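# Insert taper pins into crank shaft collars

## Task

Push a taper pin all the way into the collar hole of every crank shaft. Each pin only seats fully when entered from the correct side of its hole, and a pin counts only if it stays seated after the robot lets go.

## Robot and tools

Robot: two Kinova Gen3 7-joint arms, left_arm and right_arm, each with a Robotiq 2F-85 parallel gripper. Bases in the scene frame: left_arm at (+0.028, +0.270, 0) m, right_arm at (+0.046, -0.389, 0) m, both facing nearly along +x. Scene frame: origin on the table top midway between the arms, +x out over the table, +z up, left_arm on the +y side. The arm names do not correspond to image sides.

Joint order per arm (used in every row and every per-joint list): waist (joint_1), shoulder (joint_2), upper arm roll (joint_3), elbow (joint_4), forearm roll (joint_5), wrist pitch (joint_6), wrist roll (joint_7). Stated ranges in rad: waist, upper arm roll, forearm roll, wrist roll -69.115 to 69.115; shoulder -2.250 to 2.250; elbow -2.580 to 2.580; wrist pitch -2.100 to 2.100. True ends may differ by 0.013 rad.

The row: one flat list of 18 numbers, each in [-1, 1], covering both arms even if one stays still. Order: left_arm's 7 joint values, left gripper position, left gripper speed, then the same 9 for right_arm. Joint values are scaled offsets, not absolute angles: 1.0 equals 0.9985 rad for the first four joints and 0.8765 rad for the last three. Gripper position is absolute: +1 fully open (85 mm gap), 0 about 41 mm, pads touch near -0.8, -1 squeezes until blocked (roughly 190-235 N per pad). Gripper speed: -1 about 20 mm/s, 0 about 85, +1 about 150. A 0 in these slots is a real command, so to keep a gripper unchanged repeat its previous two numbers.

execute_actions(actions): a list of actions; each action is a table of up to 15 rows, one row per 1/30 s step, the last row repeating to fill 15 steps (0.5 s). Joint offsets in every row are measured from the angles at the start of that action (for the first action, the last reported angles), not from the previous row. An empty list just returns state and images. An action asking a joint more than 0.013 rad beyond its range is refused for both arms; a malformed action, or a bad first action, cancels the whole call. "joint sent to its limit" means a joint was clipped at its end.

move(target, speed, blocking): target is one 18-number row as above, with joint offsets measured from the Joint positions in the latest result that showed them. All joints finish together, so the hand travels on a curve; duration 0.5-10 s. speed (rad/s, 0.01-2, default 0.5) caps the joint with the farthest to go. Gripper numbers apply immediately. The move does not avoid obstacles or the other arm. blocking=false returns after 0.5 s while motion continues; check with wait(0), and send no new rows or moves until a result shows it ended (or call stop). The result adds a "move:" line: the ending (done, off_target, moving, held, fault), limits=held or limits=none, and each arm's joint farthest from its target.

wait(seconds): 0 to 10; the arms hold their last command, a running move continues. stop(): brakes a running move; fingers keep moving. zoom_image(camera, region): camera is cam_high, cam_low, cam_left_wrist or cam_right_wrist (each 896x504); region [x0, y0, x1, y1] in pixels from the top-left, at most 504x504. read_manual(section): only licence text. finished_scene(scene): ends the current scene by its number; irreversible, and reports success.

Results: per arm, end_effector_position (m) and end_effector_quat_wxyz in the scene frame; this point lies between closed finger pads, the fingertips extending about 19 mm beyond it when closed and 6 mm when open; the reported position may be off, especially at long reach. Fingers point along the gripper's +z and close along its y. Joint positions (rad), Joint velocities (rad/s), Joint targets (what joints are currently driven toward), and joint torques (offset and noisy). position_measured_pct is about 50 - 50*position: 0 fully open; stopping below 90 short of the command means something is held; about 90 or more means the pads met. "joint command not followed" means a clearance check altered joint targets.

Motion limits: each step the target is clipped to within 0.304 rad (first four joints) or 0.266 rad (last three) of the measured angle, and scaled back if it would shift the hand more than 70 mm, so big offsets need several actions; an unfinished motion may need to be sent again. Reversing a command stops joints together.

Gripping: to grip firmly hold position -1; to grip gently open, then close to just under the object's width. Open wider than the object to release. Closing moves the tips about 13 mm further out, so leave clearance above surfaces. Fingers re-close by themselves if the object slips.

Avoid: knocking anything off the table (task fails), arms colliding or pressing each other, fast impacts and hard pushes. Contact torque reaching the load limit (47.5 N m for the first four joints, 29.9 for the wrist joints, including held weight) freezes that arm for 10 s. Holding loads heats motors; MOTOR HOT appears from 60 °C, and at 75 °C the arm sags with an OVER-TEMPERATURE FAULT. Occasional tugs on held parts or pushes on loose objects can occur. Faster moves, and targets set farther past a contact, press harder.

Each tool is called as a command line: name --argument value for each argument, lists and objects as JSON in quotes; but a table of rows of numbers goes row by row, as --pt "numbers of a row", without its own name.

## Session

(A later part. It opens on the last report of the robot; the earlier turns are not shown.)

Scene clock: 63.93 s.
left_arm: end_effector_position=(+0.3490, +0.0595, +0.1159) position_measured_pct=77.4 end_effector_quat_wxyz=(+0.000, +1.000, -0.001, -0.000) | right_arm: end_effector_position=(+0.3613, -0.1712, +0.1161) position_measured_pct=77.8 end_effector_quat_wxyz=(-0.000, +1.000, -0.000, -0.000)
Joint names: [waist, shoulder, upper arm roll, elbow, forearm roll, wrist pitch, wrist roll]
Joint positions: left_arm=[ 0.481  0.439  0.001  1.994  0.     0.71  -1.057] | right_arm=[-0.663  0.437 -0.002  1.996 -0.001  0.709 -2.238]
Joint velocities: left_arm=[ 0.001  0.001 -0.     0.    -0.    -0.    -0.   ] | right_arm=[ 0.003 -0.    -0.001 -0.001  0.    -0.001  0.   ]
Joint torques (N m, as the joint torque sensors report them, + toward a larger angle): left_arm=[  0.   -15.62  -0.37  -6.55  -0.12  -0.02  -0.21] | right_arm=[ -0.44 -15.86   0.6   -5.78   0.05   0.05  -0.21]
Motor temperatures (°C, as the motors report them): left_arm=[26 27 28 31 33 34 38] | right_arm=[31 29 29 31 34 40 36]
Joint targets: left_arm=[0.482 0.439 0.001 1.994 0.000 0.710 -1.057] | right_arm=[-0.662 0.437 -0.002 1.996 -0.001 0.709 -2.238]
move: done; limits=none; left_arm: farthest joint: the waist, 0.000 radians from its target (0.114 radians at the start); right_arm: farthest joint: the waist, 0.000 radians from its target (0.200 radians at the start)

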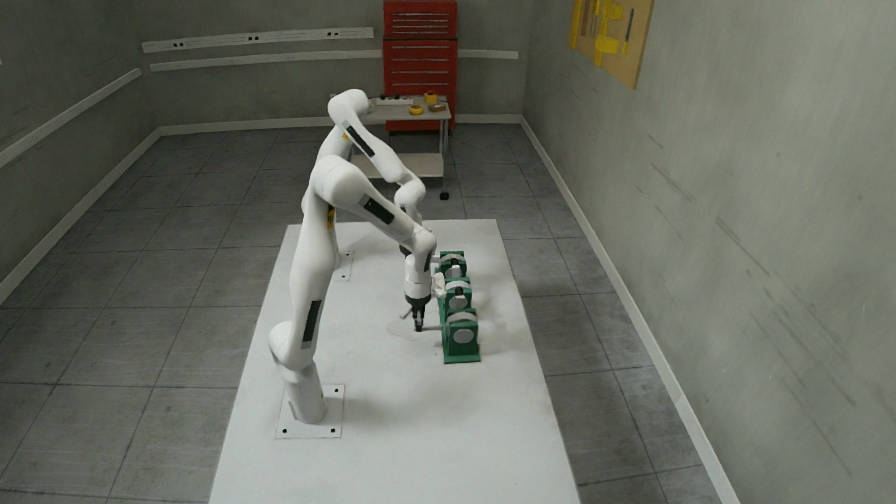

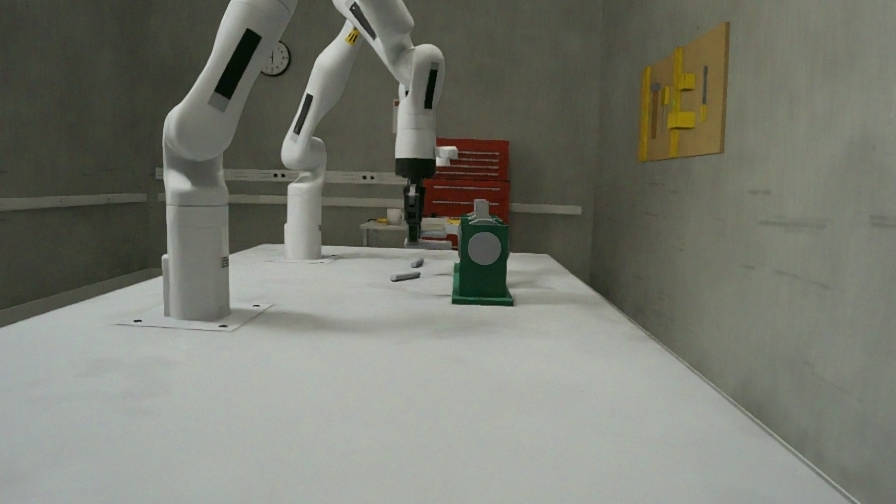

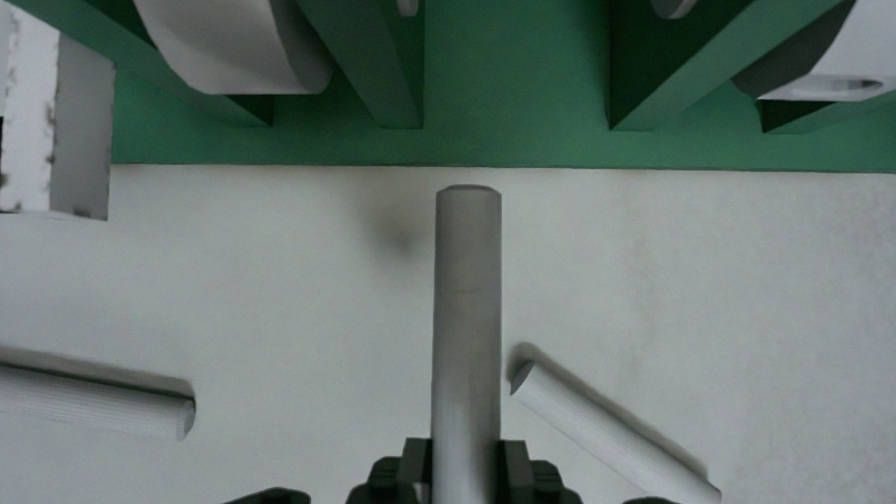

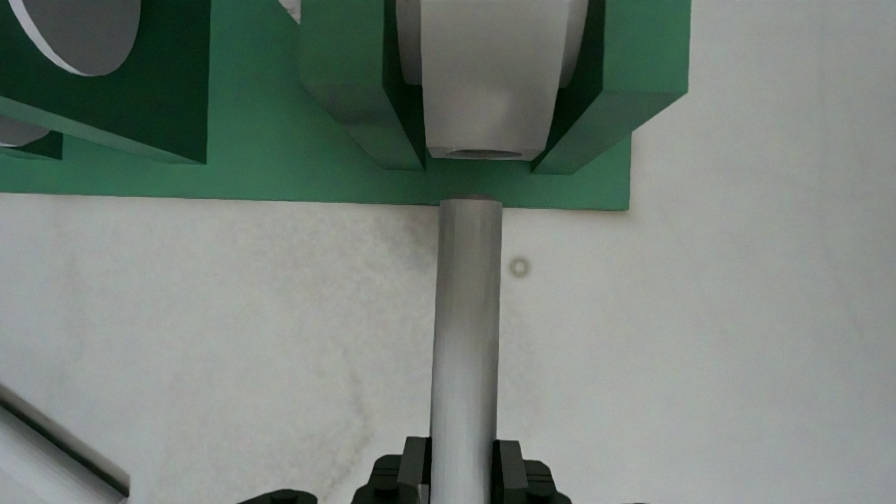

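move --target '[0,0,0,0,0,0,0,-1,0,0.0172,0.0053,0,-0.0098,0,0.0051,0.019,-1,0]' --speed 0.1

zoom_image --camera "cam_right_wrist" --region '[400,120,580,240]'

Scene clock: 65.63 s.
left_arm: end_effector_position=(+0.3490, +0.0595, +0.1159) position_measured_pct=77.4 end_effector_quat_wxyz=(+0.000, +1.000, -0.001, -0.000) | right_arm: end_effector_position=(+0.3674, -0.1748, +0.1161) position_measured_pct=77.8 end_effector_quat_wxyz=(-0.001, +1.000, -0.000, -0.000)
Joint names: [waist, shoulder, upper arm roll, elbow, forearm roll, wrist pitch, wrist roll]
Joint positions: left_arm=[ 0.481  0.439  0.001  1.994  0.     0.71  -1.057] | right_arm=[-0.646  0.442 -0.001  1.986 -0.001  0.713 -2.221]
Joint velocities: left_arm=[ 0.    -0.     0.002 -0.     0.     0.002  0.   ] | right_arm=[ 0.002  0.001 -0.     0.001  0.    -0.    -0.   ]
Joint torques (N m, as the joint torque sensors report them, + toward a larger angle): left_arm=[ -0.06 -15.91   0.19  -6.35   0.03  -0.44   0.02] | right_arm=[ -0.67 -15.92   0.83  -6.12   0.12   0.1   -0.08]
Motor temperatures (°C, as the motors report them): left_arm=[26 27 28 31 33 34 38] | right_arm=[31 29 29 31 34 40 36]
Joint targets: left_arm=[0.481 0.439 0.001 1.994 0.000 0.710 -1.057] | right_arm=[-0.645 0.442 -0.002 1.986 -0.001 0.713 -2.221]
move: done; limits=none; left_arm: farthest joint: the waist, 0.000 radians from its target (0.001 radians at the start); right_arm: farthest joint: the upper arm roll, 0.001 radians from its target (0.000 radians at the start)

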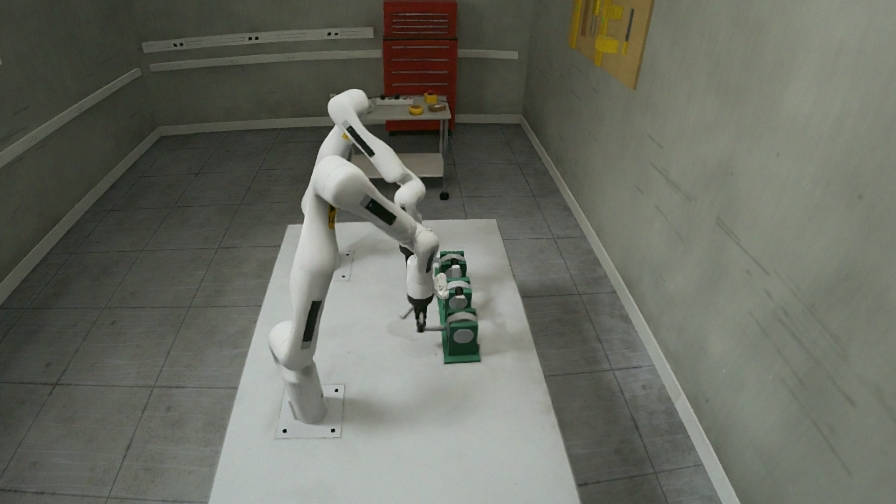

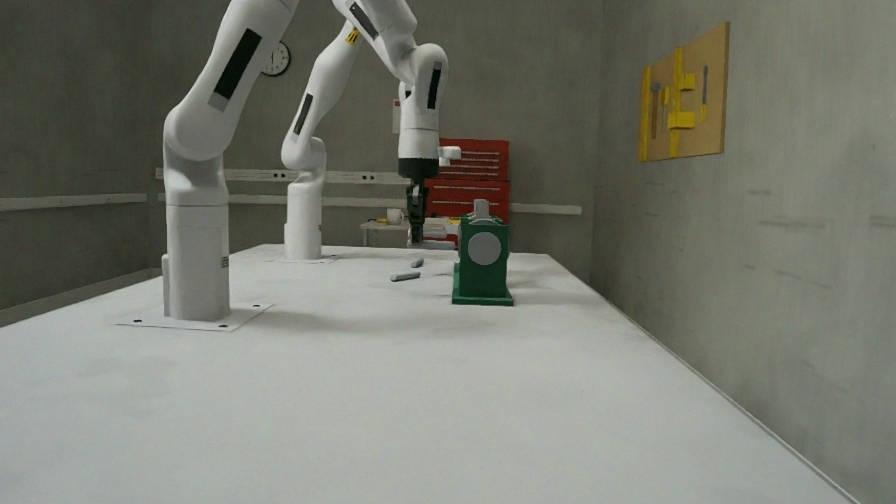

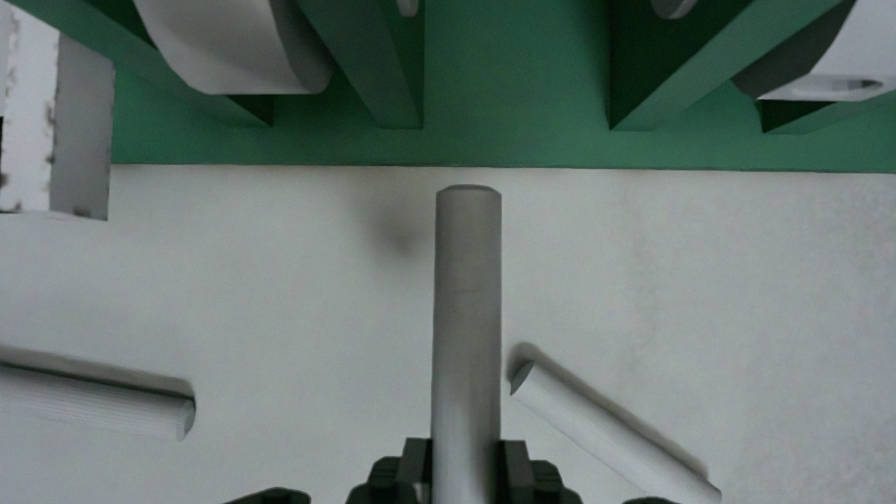

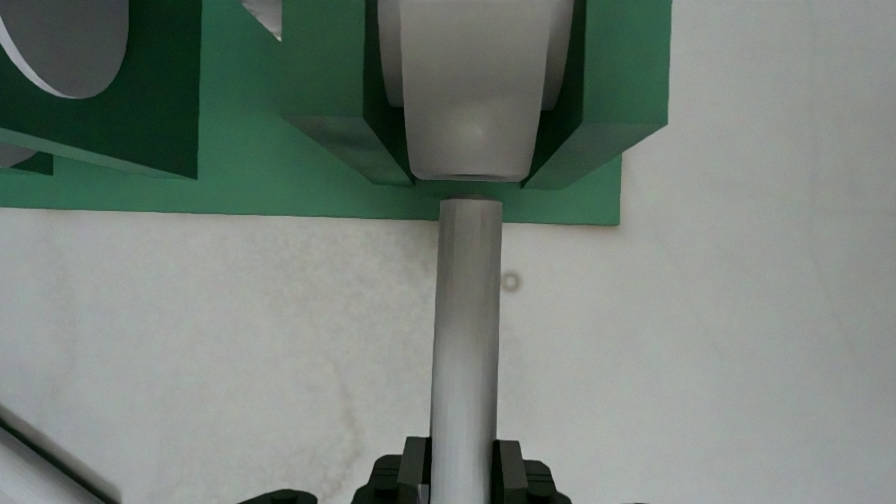

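Region (400, 120, 580, 240) of cam_right_wrist's 896x504 image, scaled by 2.800.

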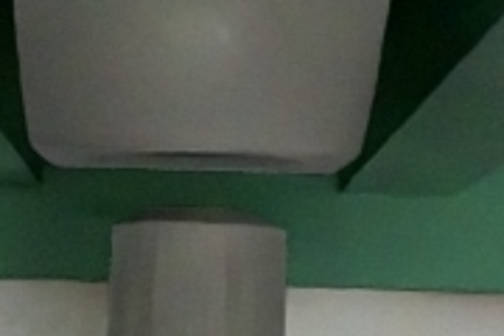

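Aligned. Insert slowly.

move --target '[0,0,0,0,0,0,0,-1,0,0.0255,0.0243,0,-0.046,0,0.0248,0.0293,-1,0]' --speed 0.05

Scene clock: 66.93 s.
left_arm: end_effector_position=(+0.3490, +0.0595, +0.1159) position_measured_pct=77.4 end_effector_quat_wxyz=(+0.000, +1.000, -0.001, -0.000) | right_arm: end_effector_position=(+0.3842, -0.1746, +0.1161) position_measured_pct=77.8 end_effector_quat_wxyz=(-0.001, +1.000, -0.000, -0.000)
Joint names: [waist, shoulder, upper arm roll, elbow, forearm roll, wrist pitch, wrist roll]
Joint positions: left_arm=[ 0.481  0.439  0.001  1.994  0.     0.71  -1.057] | right_arm=[-0.62   0.466 -0.002  1.94  -0.001  0.735 -2.195]
Joint velocities: left_arm=[-0.001  0.001 -0.001 -0.001  0.    -0.002  0.   ] | right_arm=[ 0.001 -0.    -0.     0.    -0.     0.    -0.   ]
Joint torques (N m, as the joint torque sensors report them, + toward a larger angle): left_arm=[ -0.38 -15.44   0.22  -6.36   0.12  -0.3   -0.23] | right_arm=[ -0.03 -16.47   0.58  -6.16   0.1    0.    -0.29]
Motor temperatures (°C, as the motors report them): left_arm=[26 27 28 31 33 34 38] | right_arm=[31 29 29 31 34 40 36]
Joint targets: left_arm=[0.481 0.439 0.001 1.994 0.000 0.710 -1.057] | right_arm=[-0.620 0.466 -0.001 1.940 -0.001 0.735 -2.195]
move: done; limits=none; left_arm: farthest joint: the waist, 0.000 radians from its target (0.000 radians at the start); right_arm: farthest joint: the upper arm roll, 0.001 radians from its target (0.000 radians at the start)

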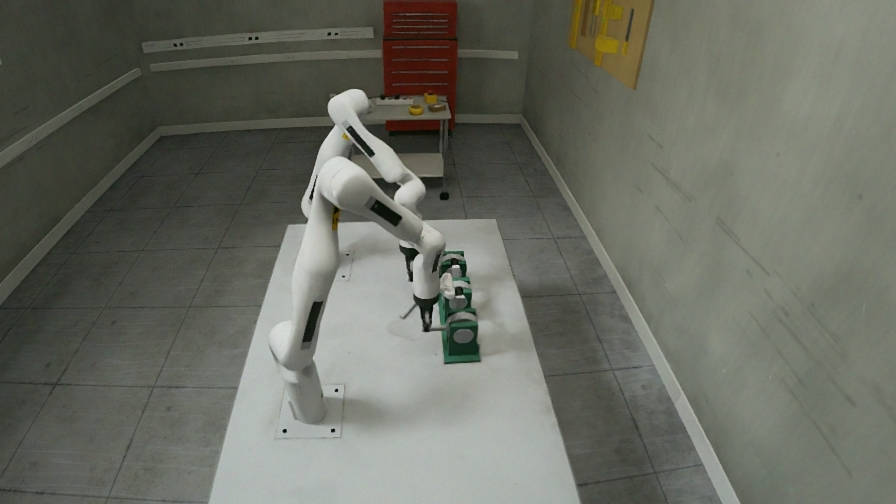

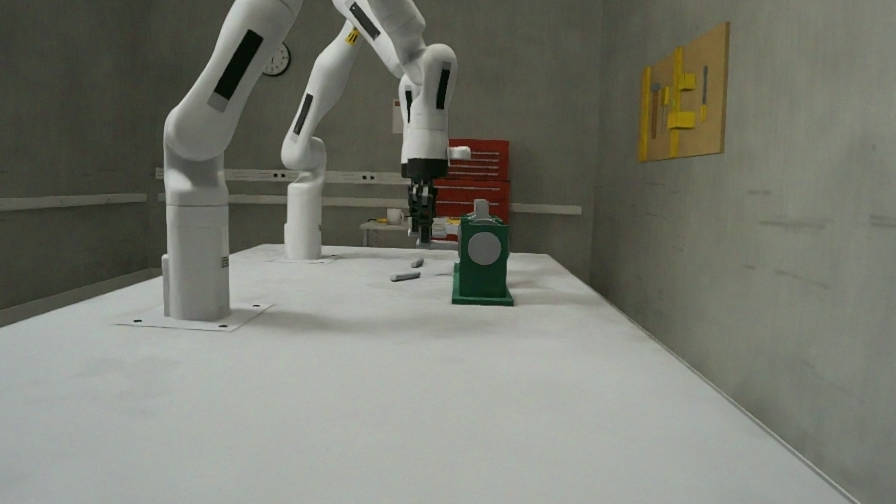

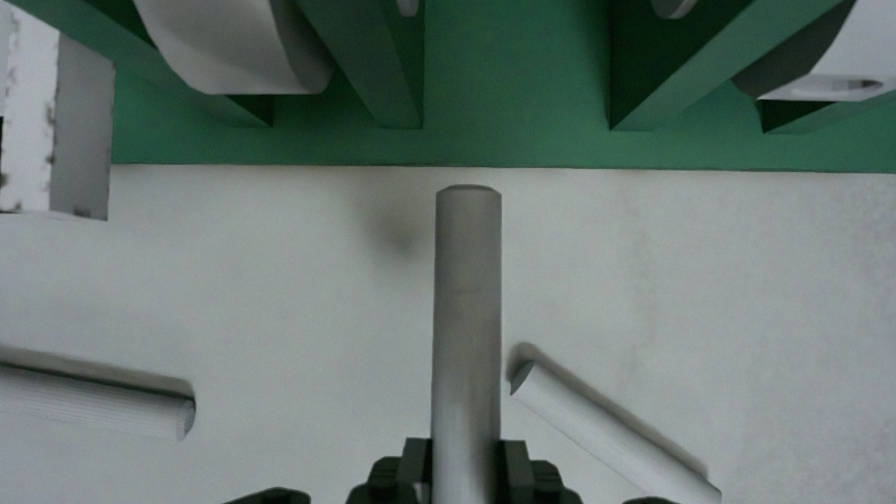

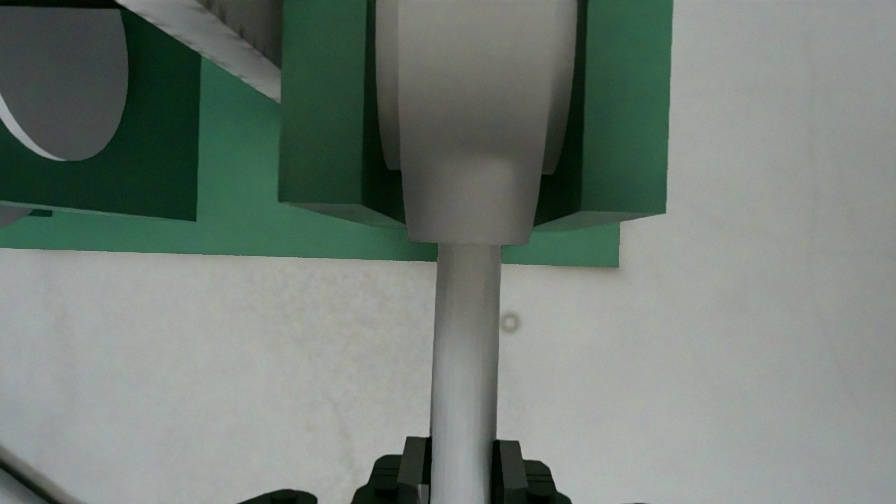

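move --target '[0,0,0,0,0,0,0,-1,0,0.0347,0.0367,0,-0.0704,0,0.0383,0.0396,-1,0]' --speed 0.08

move --target '[0,0,0,0,0,0,0,-1,0,0.0209,0.0249,0,-0.0484,0,0.0268,0.0238,-1,0]' --speed 0.06

Scene clock: 68.30 s.
left_arm: end_effector_position=(+0.3490, +0.0595, +0.1159) position_measured_pct=77.4 end_effector_quat_wxyz=(+0.000, +1.000, -0.001, -0.000) | right_arm: end_effector_position=(+0.4049, -0.1743, +0.1152) position_measured_pct=77.8 end_effector_quat_wxyz=(+0.001, +1.000, +0.001, -0.005)
Joint names: [waist, shoulder, upper arm roll, elbow, forearm roll, wrist pitch, wrist roll]
Joint positions: left_arm=[ 0.481  0.439  0.001  1.994  0.     0.71  -1.057] | right_arm=[-0.588  0.503 -0.004  1.874 -0.003  0.773 -2.16 ]
Joint velocities: left_arm=[-0.001 -0.    -0.004 -0.    -0.     0.    -0.   ] | right_arm=[ 0.001 -0.    -0.001 -0.001 -0.     0.001  0.   ]
Joint torques (N m, as the joint torque sensors report them, + toward a larger angle): left_arm=[ -0.09 -15.71   0.    -7.06   0.    -0.16  -0.27] | right_arm=[  1.74 -16.5    2.44  -8.92   1.08  -1.76   0.01]
Motor temperatures (°C, as the motors report them): left_arm=[26 27 28 31 33 34 38] | right_arm=[31 29 29 31 34 40 36]
Joint targets: left_arm=[0.481 0.439 0.001 1.994 0.000 0.710 -1.057] | right_arm=[-0.586 0.503 -0.002 1.870 -0.001 0.768 -2.161]
move: done; limits=none; left_arm: farthest joint: the waist, 0.000 radians from its target (0.000 radians at the start); right_arm: farthest joint: the elbow, 0.004 radians from its target (0.071 radians at the start)

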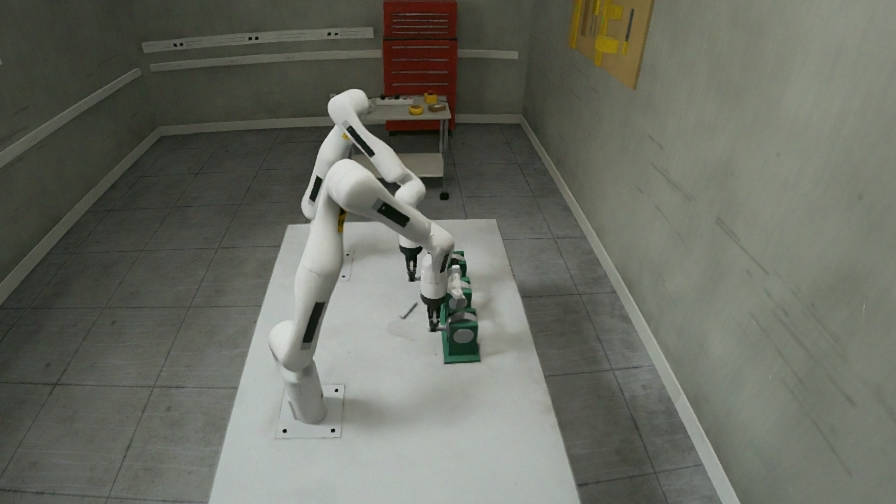

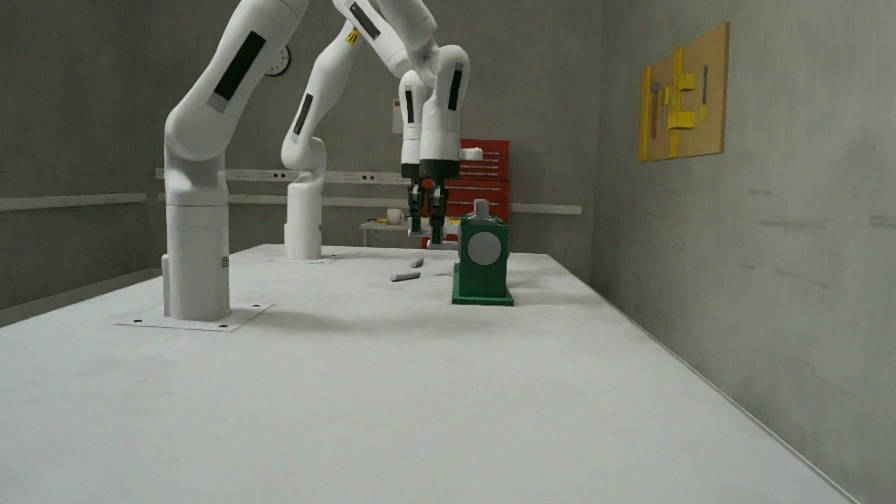

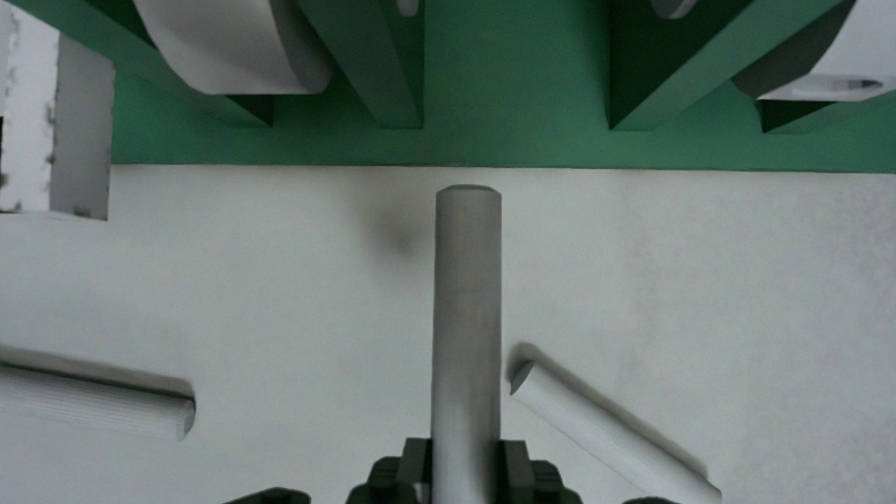

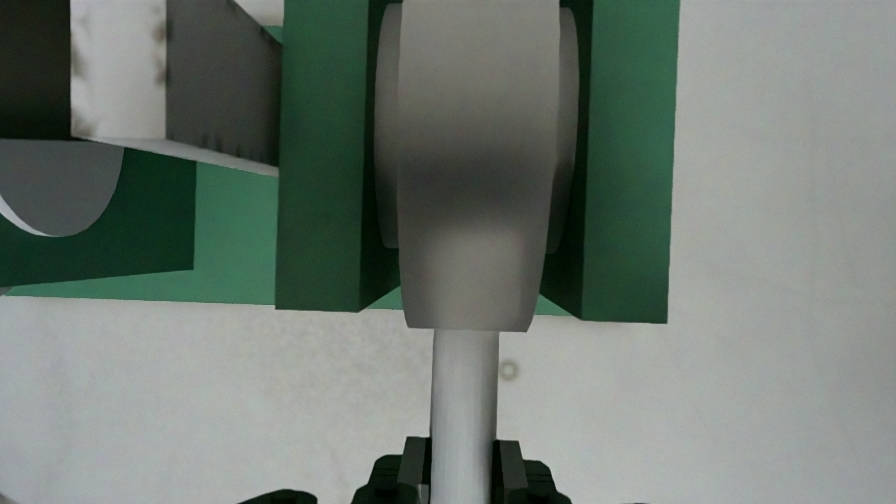

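Scene clock: 69.37 s.
left_arm: end_effector_position=(+0.3490, +0.0595, +0.1159) position_measured_pct=77.4 end_effector_quat_wxyz=(+0.000, +1.000, -0.001, -0.000) | right_arm: end_effector_position=(+0.4178, -0.1742, +0.1150) position_measured_pct=77.8 end_effector_quat_wxyz=(+0.001, +1.000, +0.002, -0.008)
Joint names: [waist, shoulder, upper arm roll, elbow, forearm roll, wrist pitch, wrist roll]
Joint positions: left_arm=[ 0.481  0.439  0.001  1.994  0.     0.71  -1.057] | right_arm=[-0.569  0.527 -0.006  1.829 -0.005  0.8   -2.14 ]
Joint velocities: left_arm=[-0.    -0.     0.    -0.001 -0.     0.001  0.   ] | right_arm=[ 0.001  0.001 -0.001 -0.001  0.    -0.001  0.   ]
Joint torques (N m, as the joint torque sensors report them, + toward a larger angle): left_arm=[ -0.47 -15.9   -0.16  -6.67  -0.52  -0.05  -0.01] | right_arm=[  0.82 -16.65   1.54  -8.48   0.6   -1.98  -0.02]
Motor temperatures (°C, as the motors report them): left_arm=[26 27 28 31 33 34 38] | right_arm=[31 29 29 31 34 40 36]
Joint targets: left_arm=[0.481 0.439 0.001 1.994 0.000 0.710 -1.057] | right_arm=[-0.567 0.528 -0.004 1.826 -0.003 0.796 -2.140]
move: done; limits=none; left_arm: farthest joint: the waist, 0.000 radians from its target (0.000 radians at the start); right_arm: farthest joint: the elbow, 0.004 radians from its target (0.048 radians at the start)

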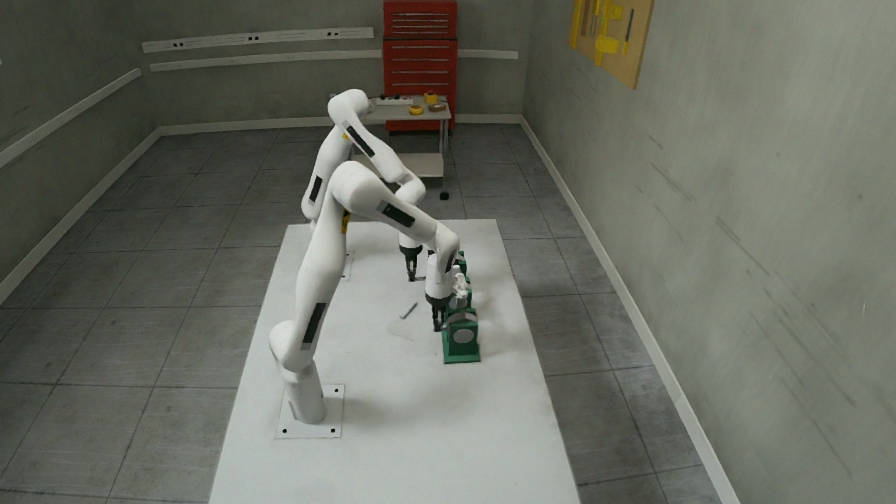

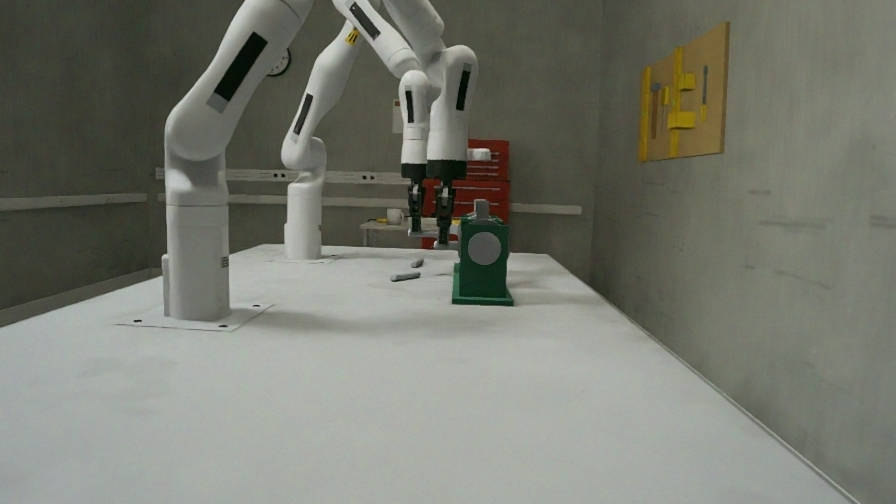

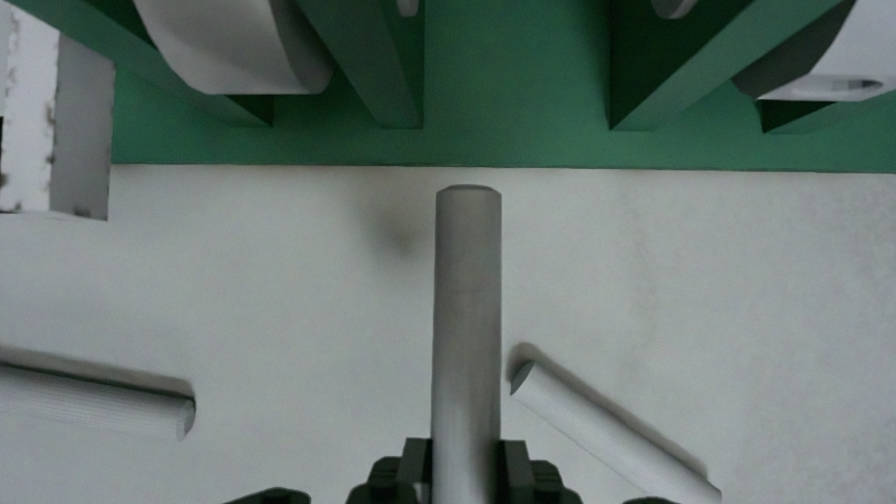

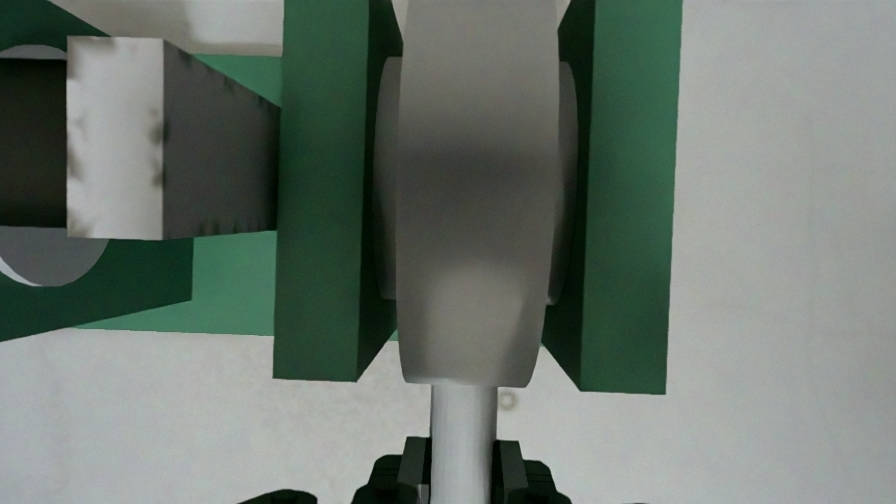

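execute_actions --actions '[[[0,0,0,0,0,0,0,-1,0,0,0,0,0,0,0,0,-0.3,0.5]]]'

move --target '[0,0,0,0,0,0,0,-1,0,-0.051,-0.0455,0.004,0.1208,0.004,-0.1025,-0.062,-0.3,0.5]' --speed 0.3

Scene clock: 70.43 s.
left_arm: end_effector_position=(+0.3490, +0.0595, +0.1159) position_measured_pct=77.4 end_effector_quat_wxyz=(+0.000, +1.000, -0.001, -0.000) | right_arm: end_effector_position=(+0.4178, -0.1742, +0.1150) position_measured_pct=65.1 end_effector_quat_wxyz=(+0.001, +1.000, +0.002, -0.008)
Joint names: [waist, shoulder, upper arm roll, elbow, forearm roll, wrist pitch, wrist roll]
Joint positions: left_arm=[ 0.481  0.439  0.001  1.994  0.     0.71  -1.057] | right_arm=[-0.569  0.527 -0.006  1.829 -0.005  0.8   -2.14 ]
Joint velocities: left_arm=[ 0.001  0.     0.003 -0.    -0.     0.001  0.   ] | right_arm=[ 0.     0.001  0.001 -0.001  0.    -0.     0.   ]
Joint torques (N m, as the joint torque sensors report them, + toward a larger angle): left_arm=[ -0.42 -15.07  -0.26  -6.54   0.11  -0.12  -0.15] | right_arm=[ -0.1  -17.46   0.44  -5.93   0.07   0.07  -0.13]
Motor temperatures (°C, as the motors report them): left_arm=[26 27 28 31 33 34 38] | right_arm=[31 29 29 31 34 40 36]
Joint targets: left_arm=[0.481 0.439 0.001 1.994 0.000 0.710 -1.057] | right_arm=[-0.569 0.527 -0.006 1.829 -0.005 0.800 -2.140]

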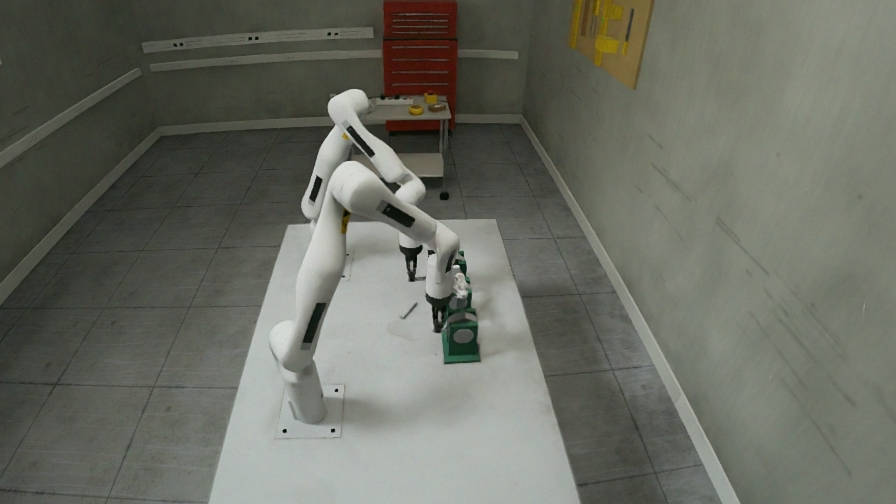

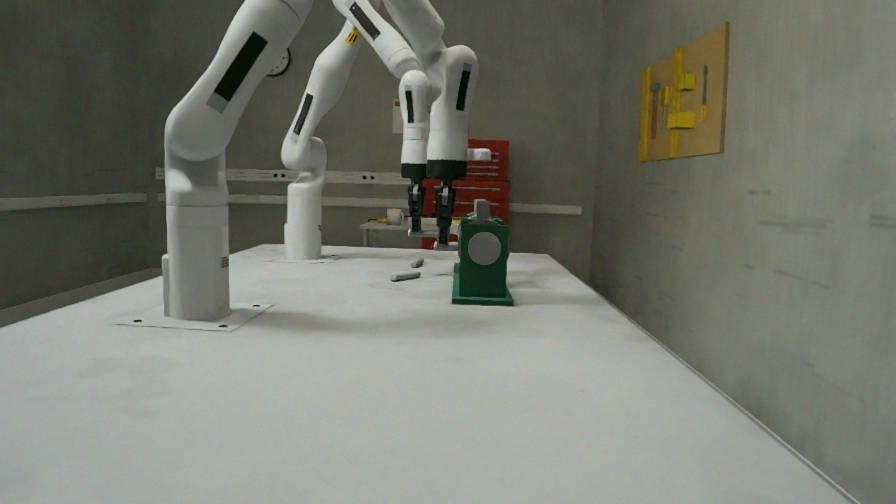

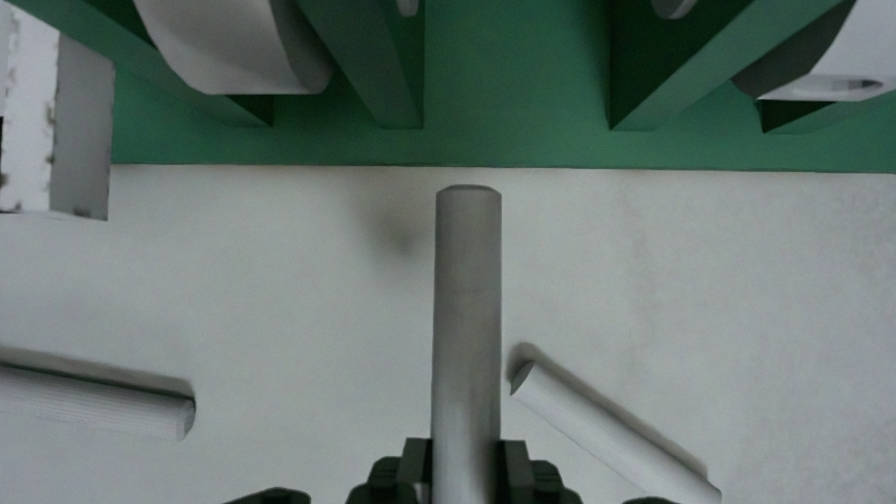

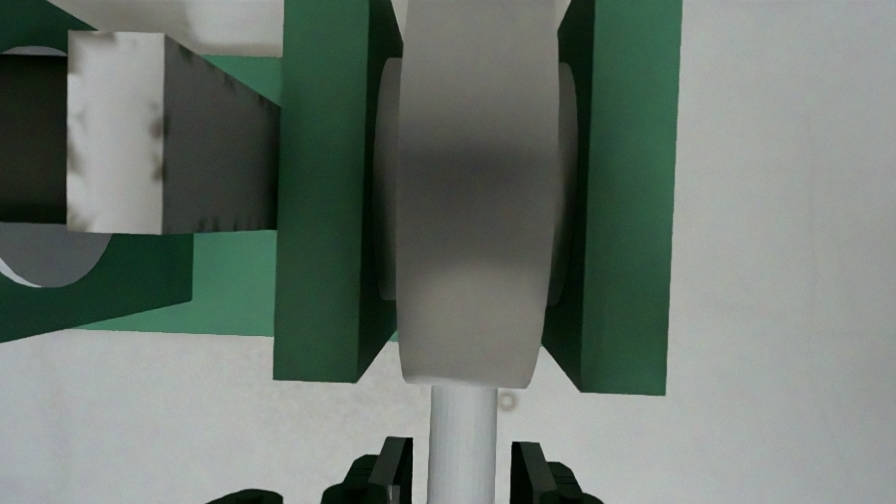

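Scene clock: 71.20 s.
left_arm: end_effector_position=(+0.3490, +0.0595, +0.1159) position_measured_pct=77.4 end_effector_quat_wxyz=(+0.000, +1.000, -0.001, -0.000) | right_arm: end_effector_position=(+0.3841, -0.1750, +0.1080) position_measured_pct=65.1 end_effector_quat_wxyz=(-0.000, +1.000, +0.000, -0.001)
Joint names: [waist, shoulder, upper arm roll, elbow, forearm roll, wrist pitch, wrist roll]
Joint positions: left_arm=[ 0.481  0.439  0.001  1.994  0.     0.71  -1.057] | right_arm=[-0.619  0.482 -0.002  1.95  -0.001  0.711 -2.194]
Joint velocities: left_arm=[-0.     0.001 -0.001 -0.     0.     0.001 -0.   ] | right_arm=[-0.003 -0.004 -0.001  0.001  0.    -0.001  0.   ]
Joint torques (N m, as the joint torque sensors report them, + toward a larger angle): left_arm=[ -0.13 -16.    -0.43  -6.85  -0.11  -0.11  -0.39] | right_arm=[  0.25 -16.07   0.47  -5.65   0.04   0.38  -0.06]
Motor temperatures (°C, as the motors report them): left_arm=[26 27 28 31 33 34 38] | right_arm=[31 29 29 31 34 40 36]
Joint targets: left_arm=[0.481 0.439 0.001 1.994 0.000 0.710 -1.057] | right_arm=[-0.620 0.481 -0.002 1.950 -0.001 0.711 -2.194]
move: done; limits=none; left_arm: farthest joint: the waist, 0.000 radians from its target (0.000 radians at the start); right_arm: farthest joint: the waist, 0.001 radians from its target (0.051 radians at the start)

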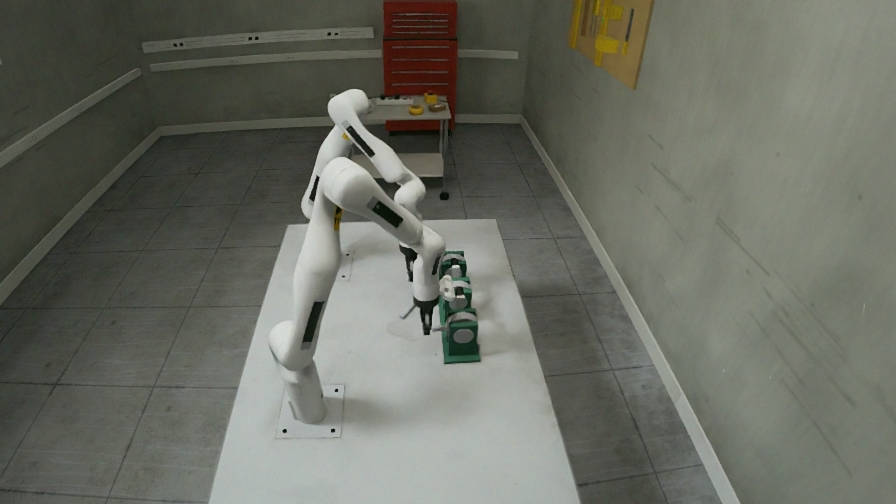

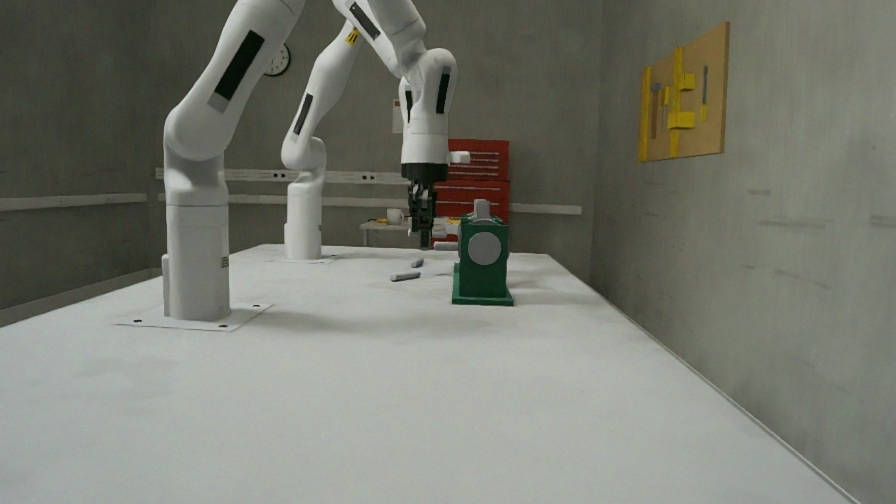

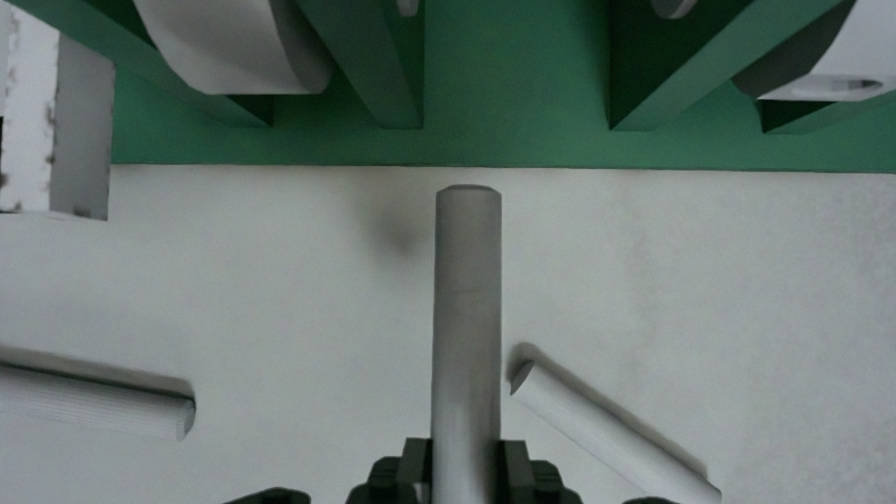

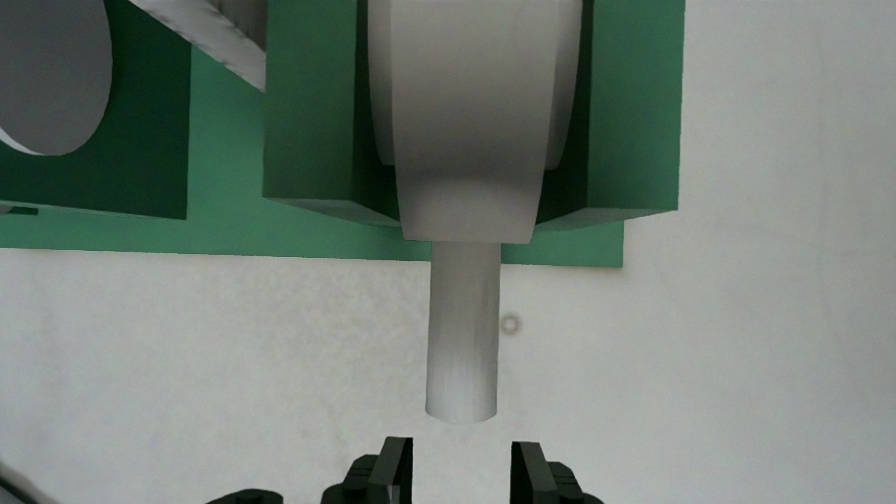

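move --target '[0,0,0,0,0,0,0,-1,0,0.064,0.0715,0,-0.141,0,0.0776,0.073,-0.8,1]' --speed 0.1

Scene clock: 73.10 s.
left_arm: end_effector_position=(+0.3490, +0.0595, +0.1159) position_measured_pct=77.4 end_effector_quat_wxyz=(+0.000, +1.000, -0.001, -0.000) | right_arm: end_effector_position=(+0.4317, -0.1743, +0.1077) position_measured_pct=89.7 end_effector_quat_wxyz=(-0.001, +1.000, +0.001, -0.001)
Joint names: [waist, shoulder, upper arm roll, elbow, forearm roll, wrist pitch, wrist roll]
Joint positions: left_arm=[ 0.481  0.439  0.001  1.994  0.     0.71  -1.057] | right_arm=[-0.556  0.553 -0.003  1.811 -0.002  0.78  -2.13 ]
Joint velocities: left_arm=[-0.001 -0.     0.001 -0.     0.     0.001  0.   ] | right_arm=[ 0.001  0.001 -0.001 -0.001 -0.     0.    -0.   ]
Joint torques (N m, as the joint torque sensors report them, + toward a larger angle): left_arm=[ -0.51 -15.56  -0.02  -6.56  -0.24  -0.36  -0.34] | right_arm=[  0.73 -17.57   1.02  -6.96   0.21  -0.67  -0.14]
Motor temperatures (°C, as the motors report them): left_arm=[26 27 28 31 33 34 38] | right_arm=[31 29 29 31 34 40 36]
Joint targets: left_arm=[0.481 0.439 0.001 1.994 0.000 0.710 -1.057] | right_arm=[-0.555 0.553 -0.002 1.809 -0.001 0.779 -2.130]
move: done; limits=none; left_arm: farthest joint: the waist, 0.000 radians from its target (0.000 radians at the start); right_arm: farthest joint: the waist, 0.001 radians from its target (0.065 radians at the start)

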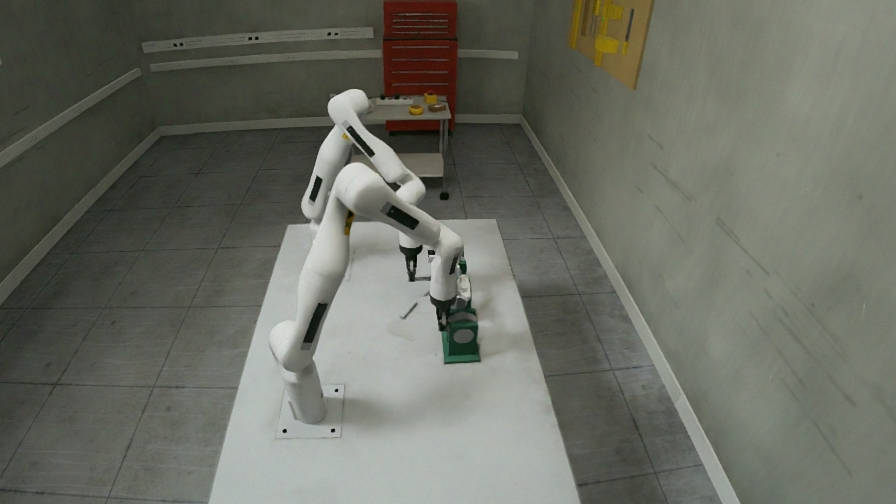

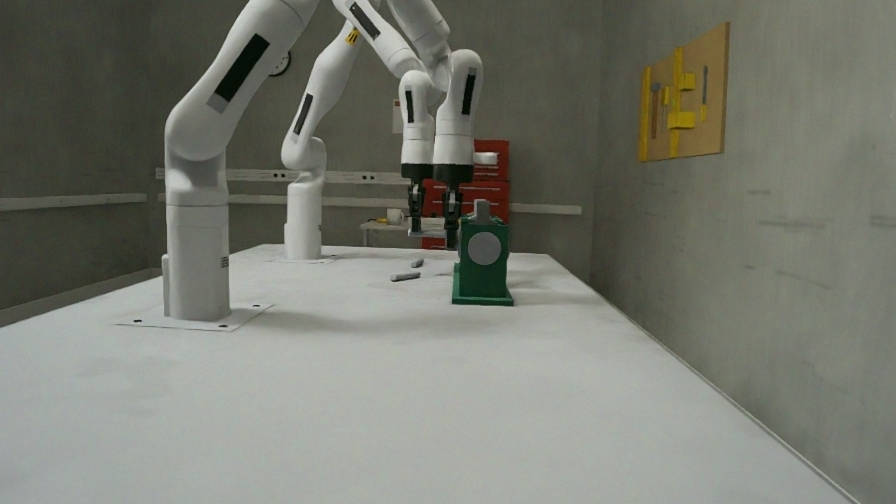

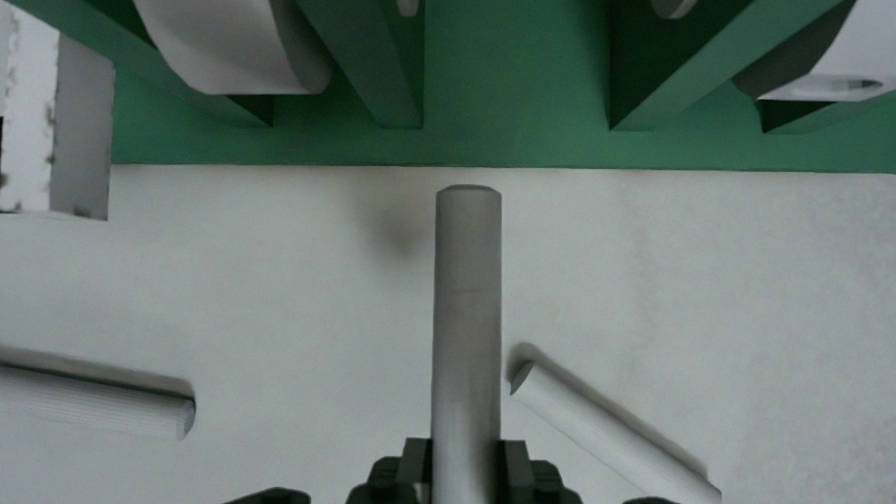

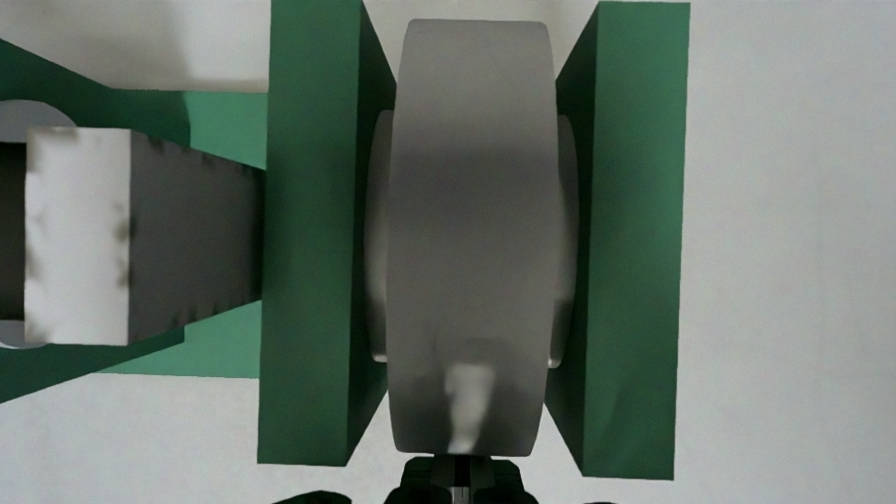

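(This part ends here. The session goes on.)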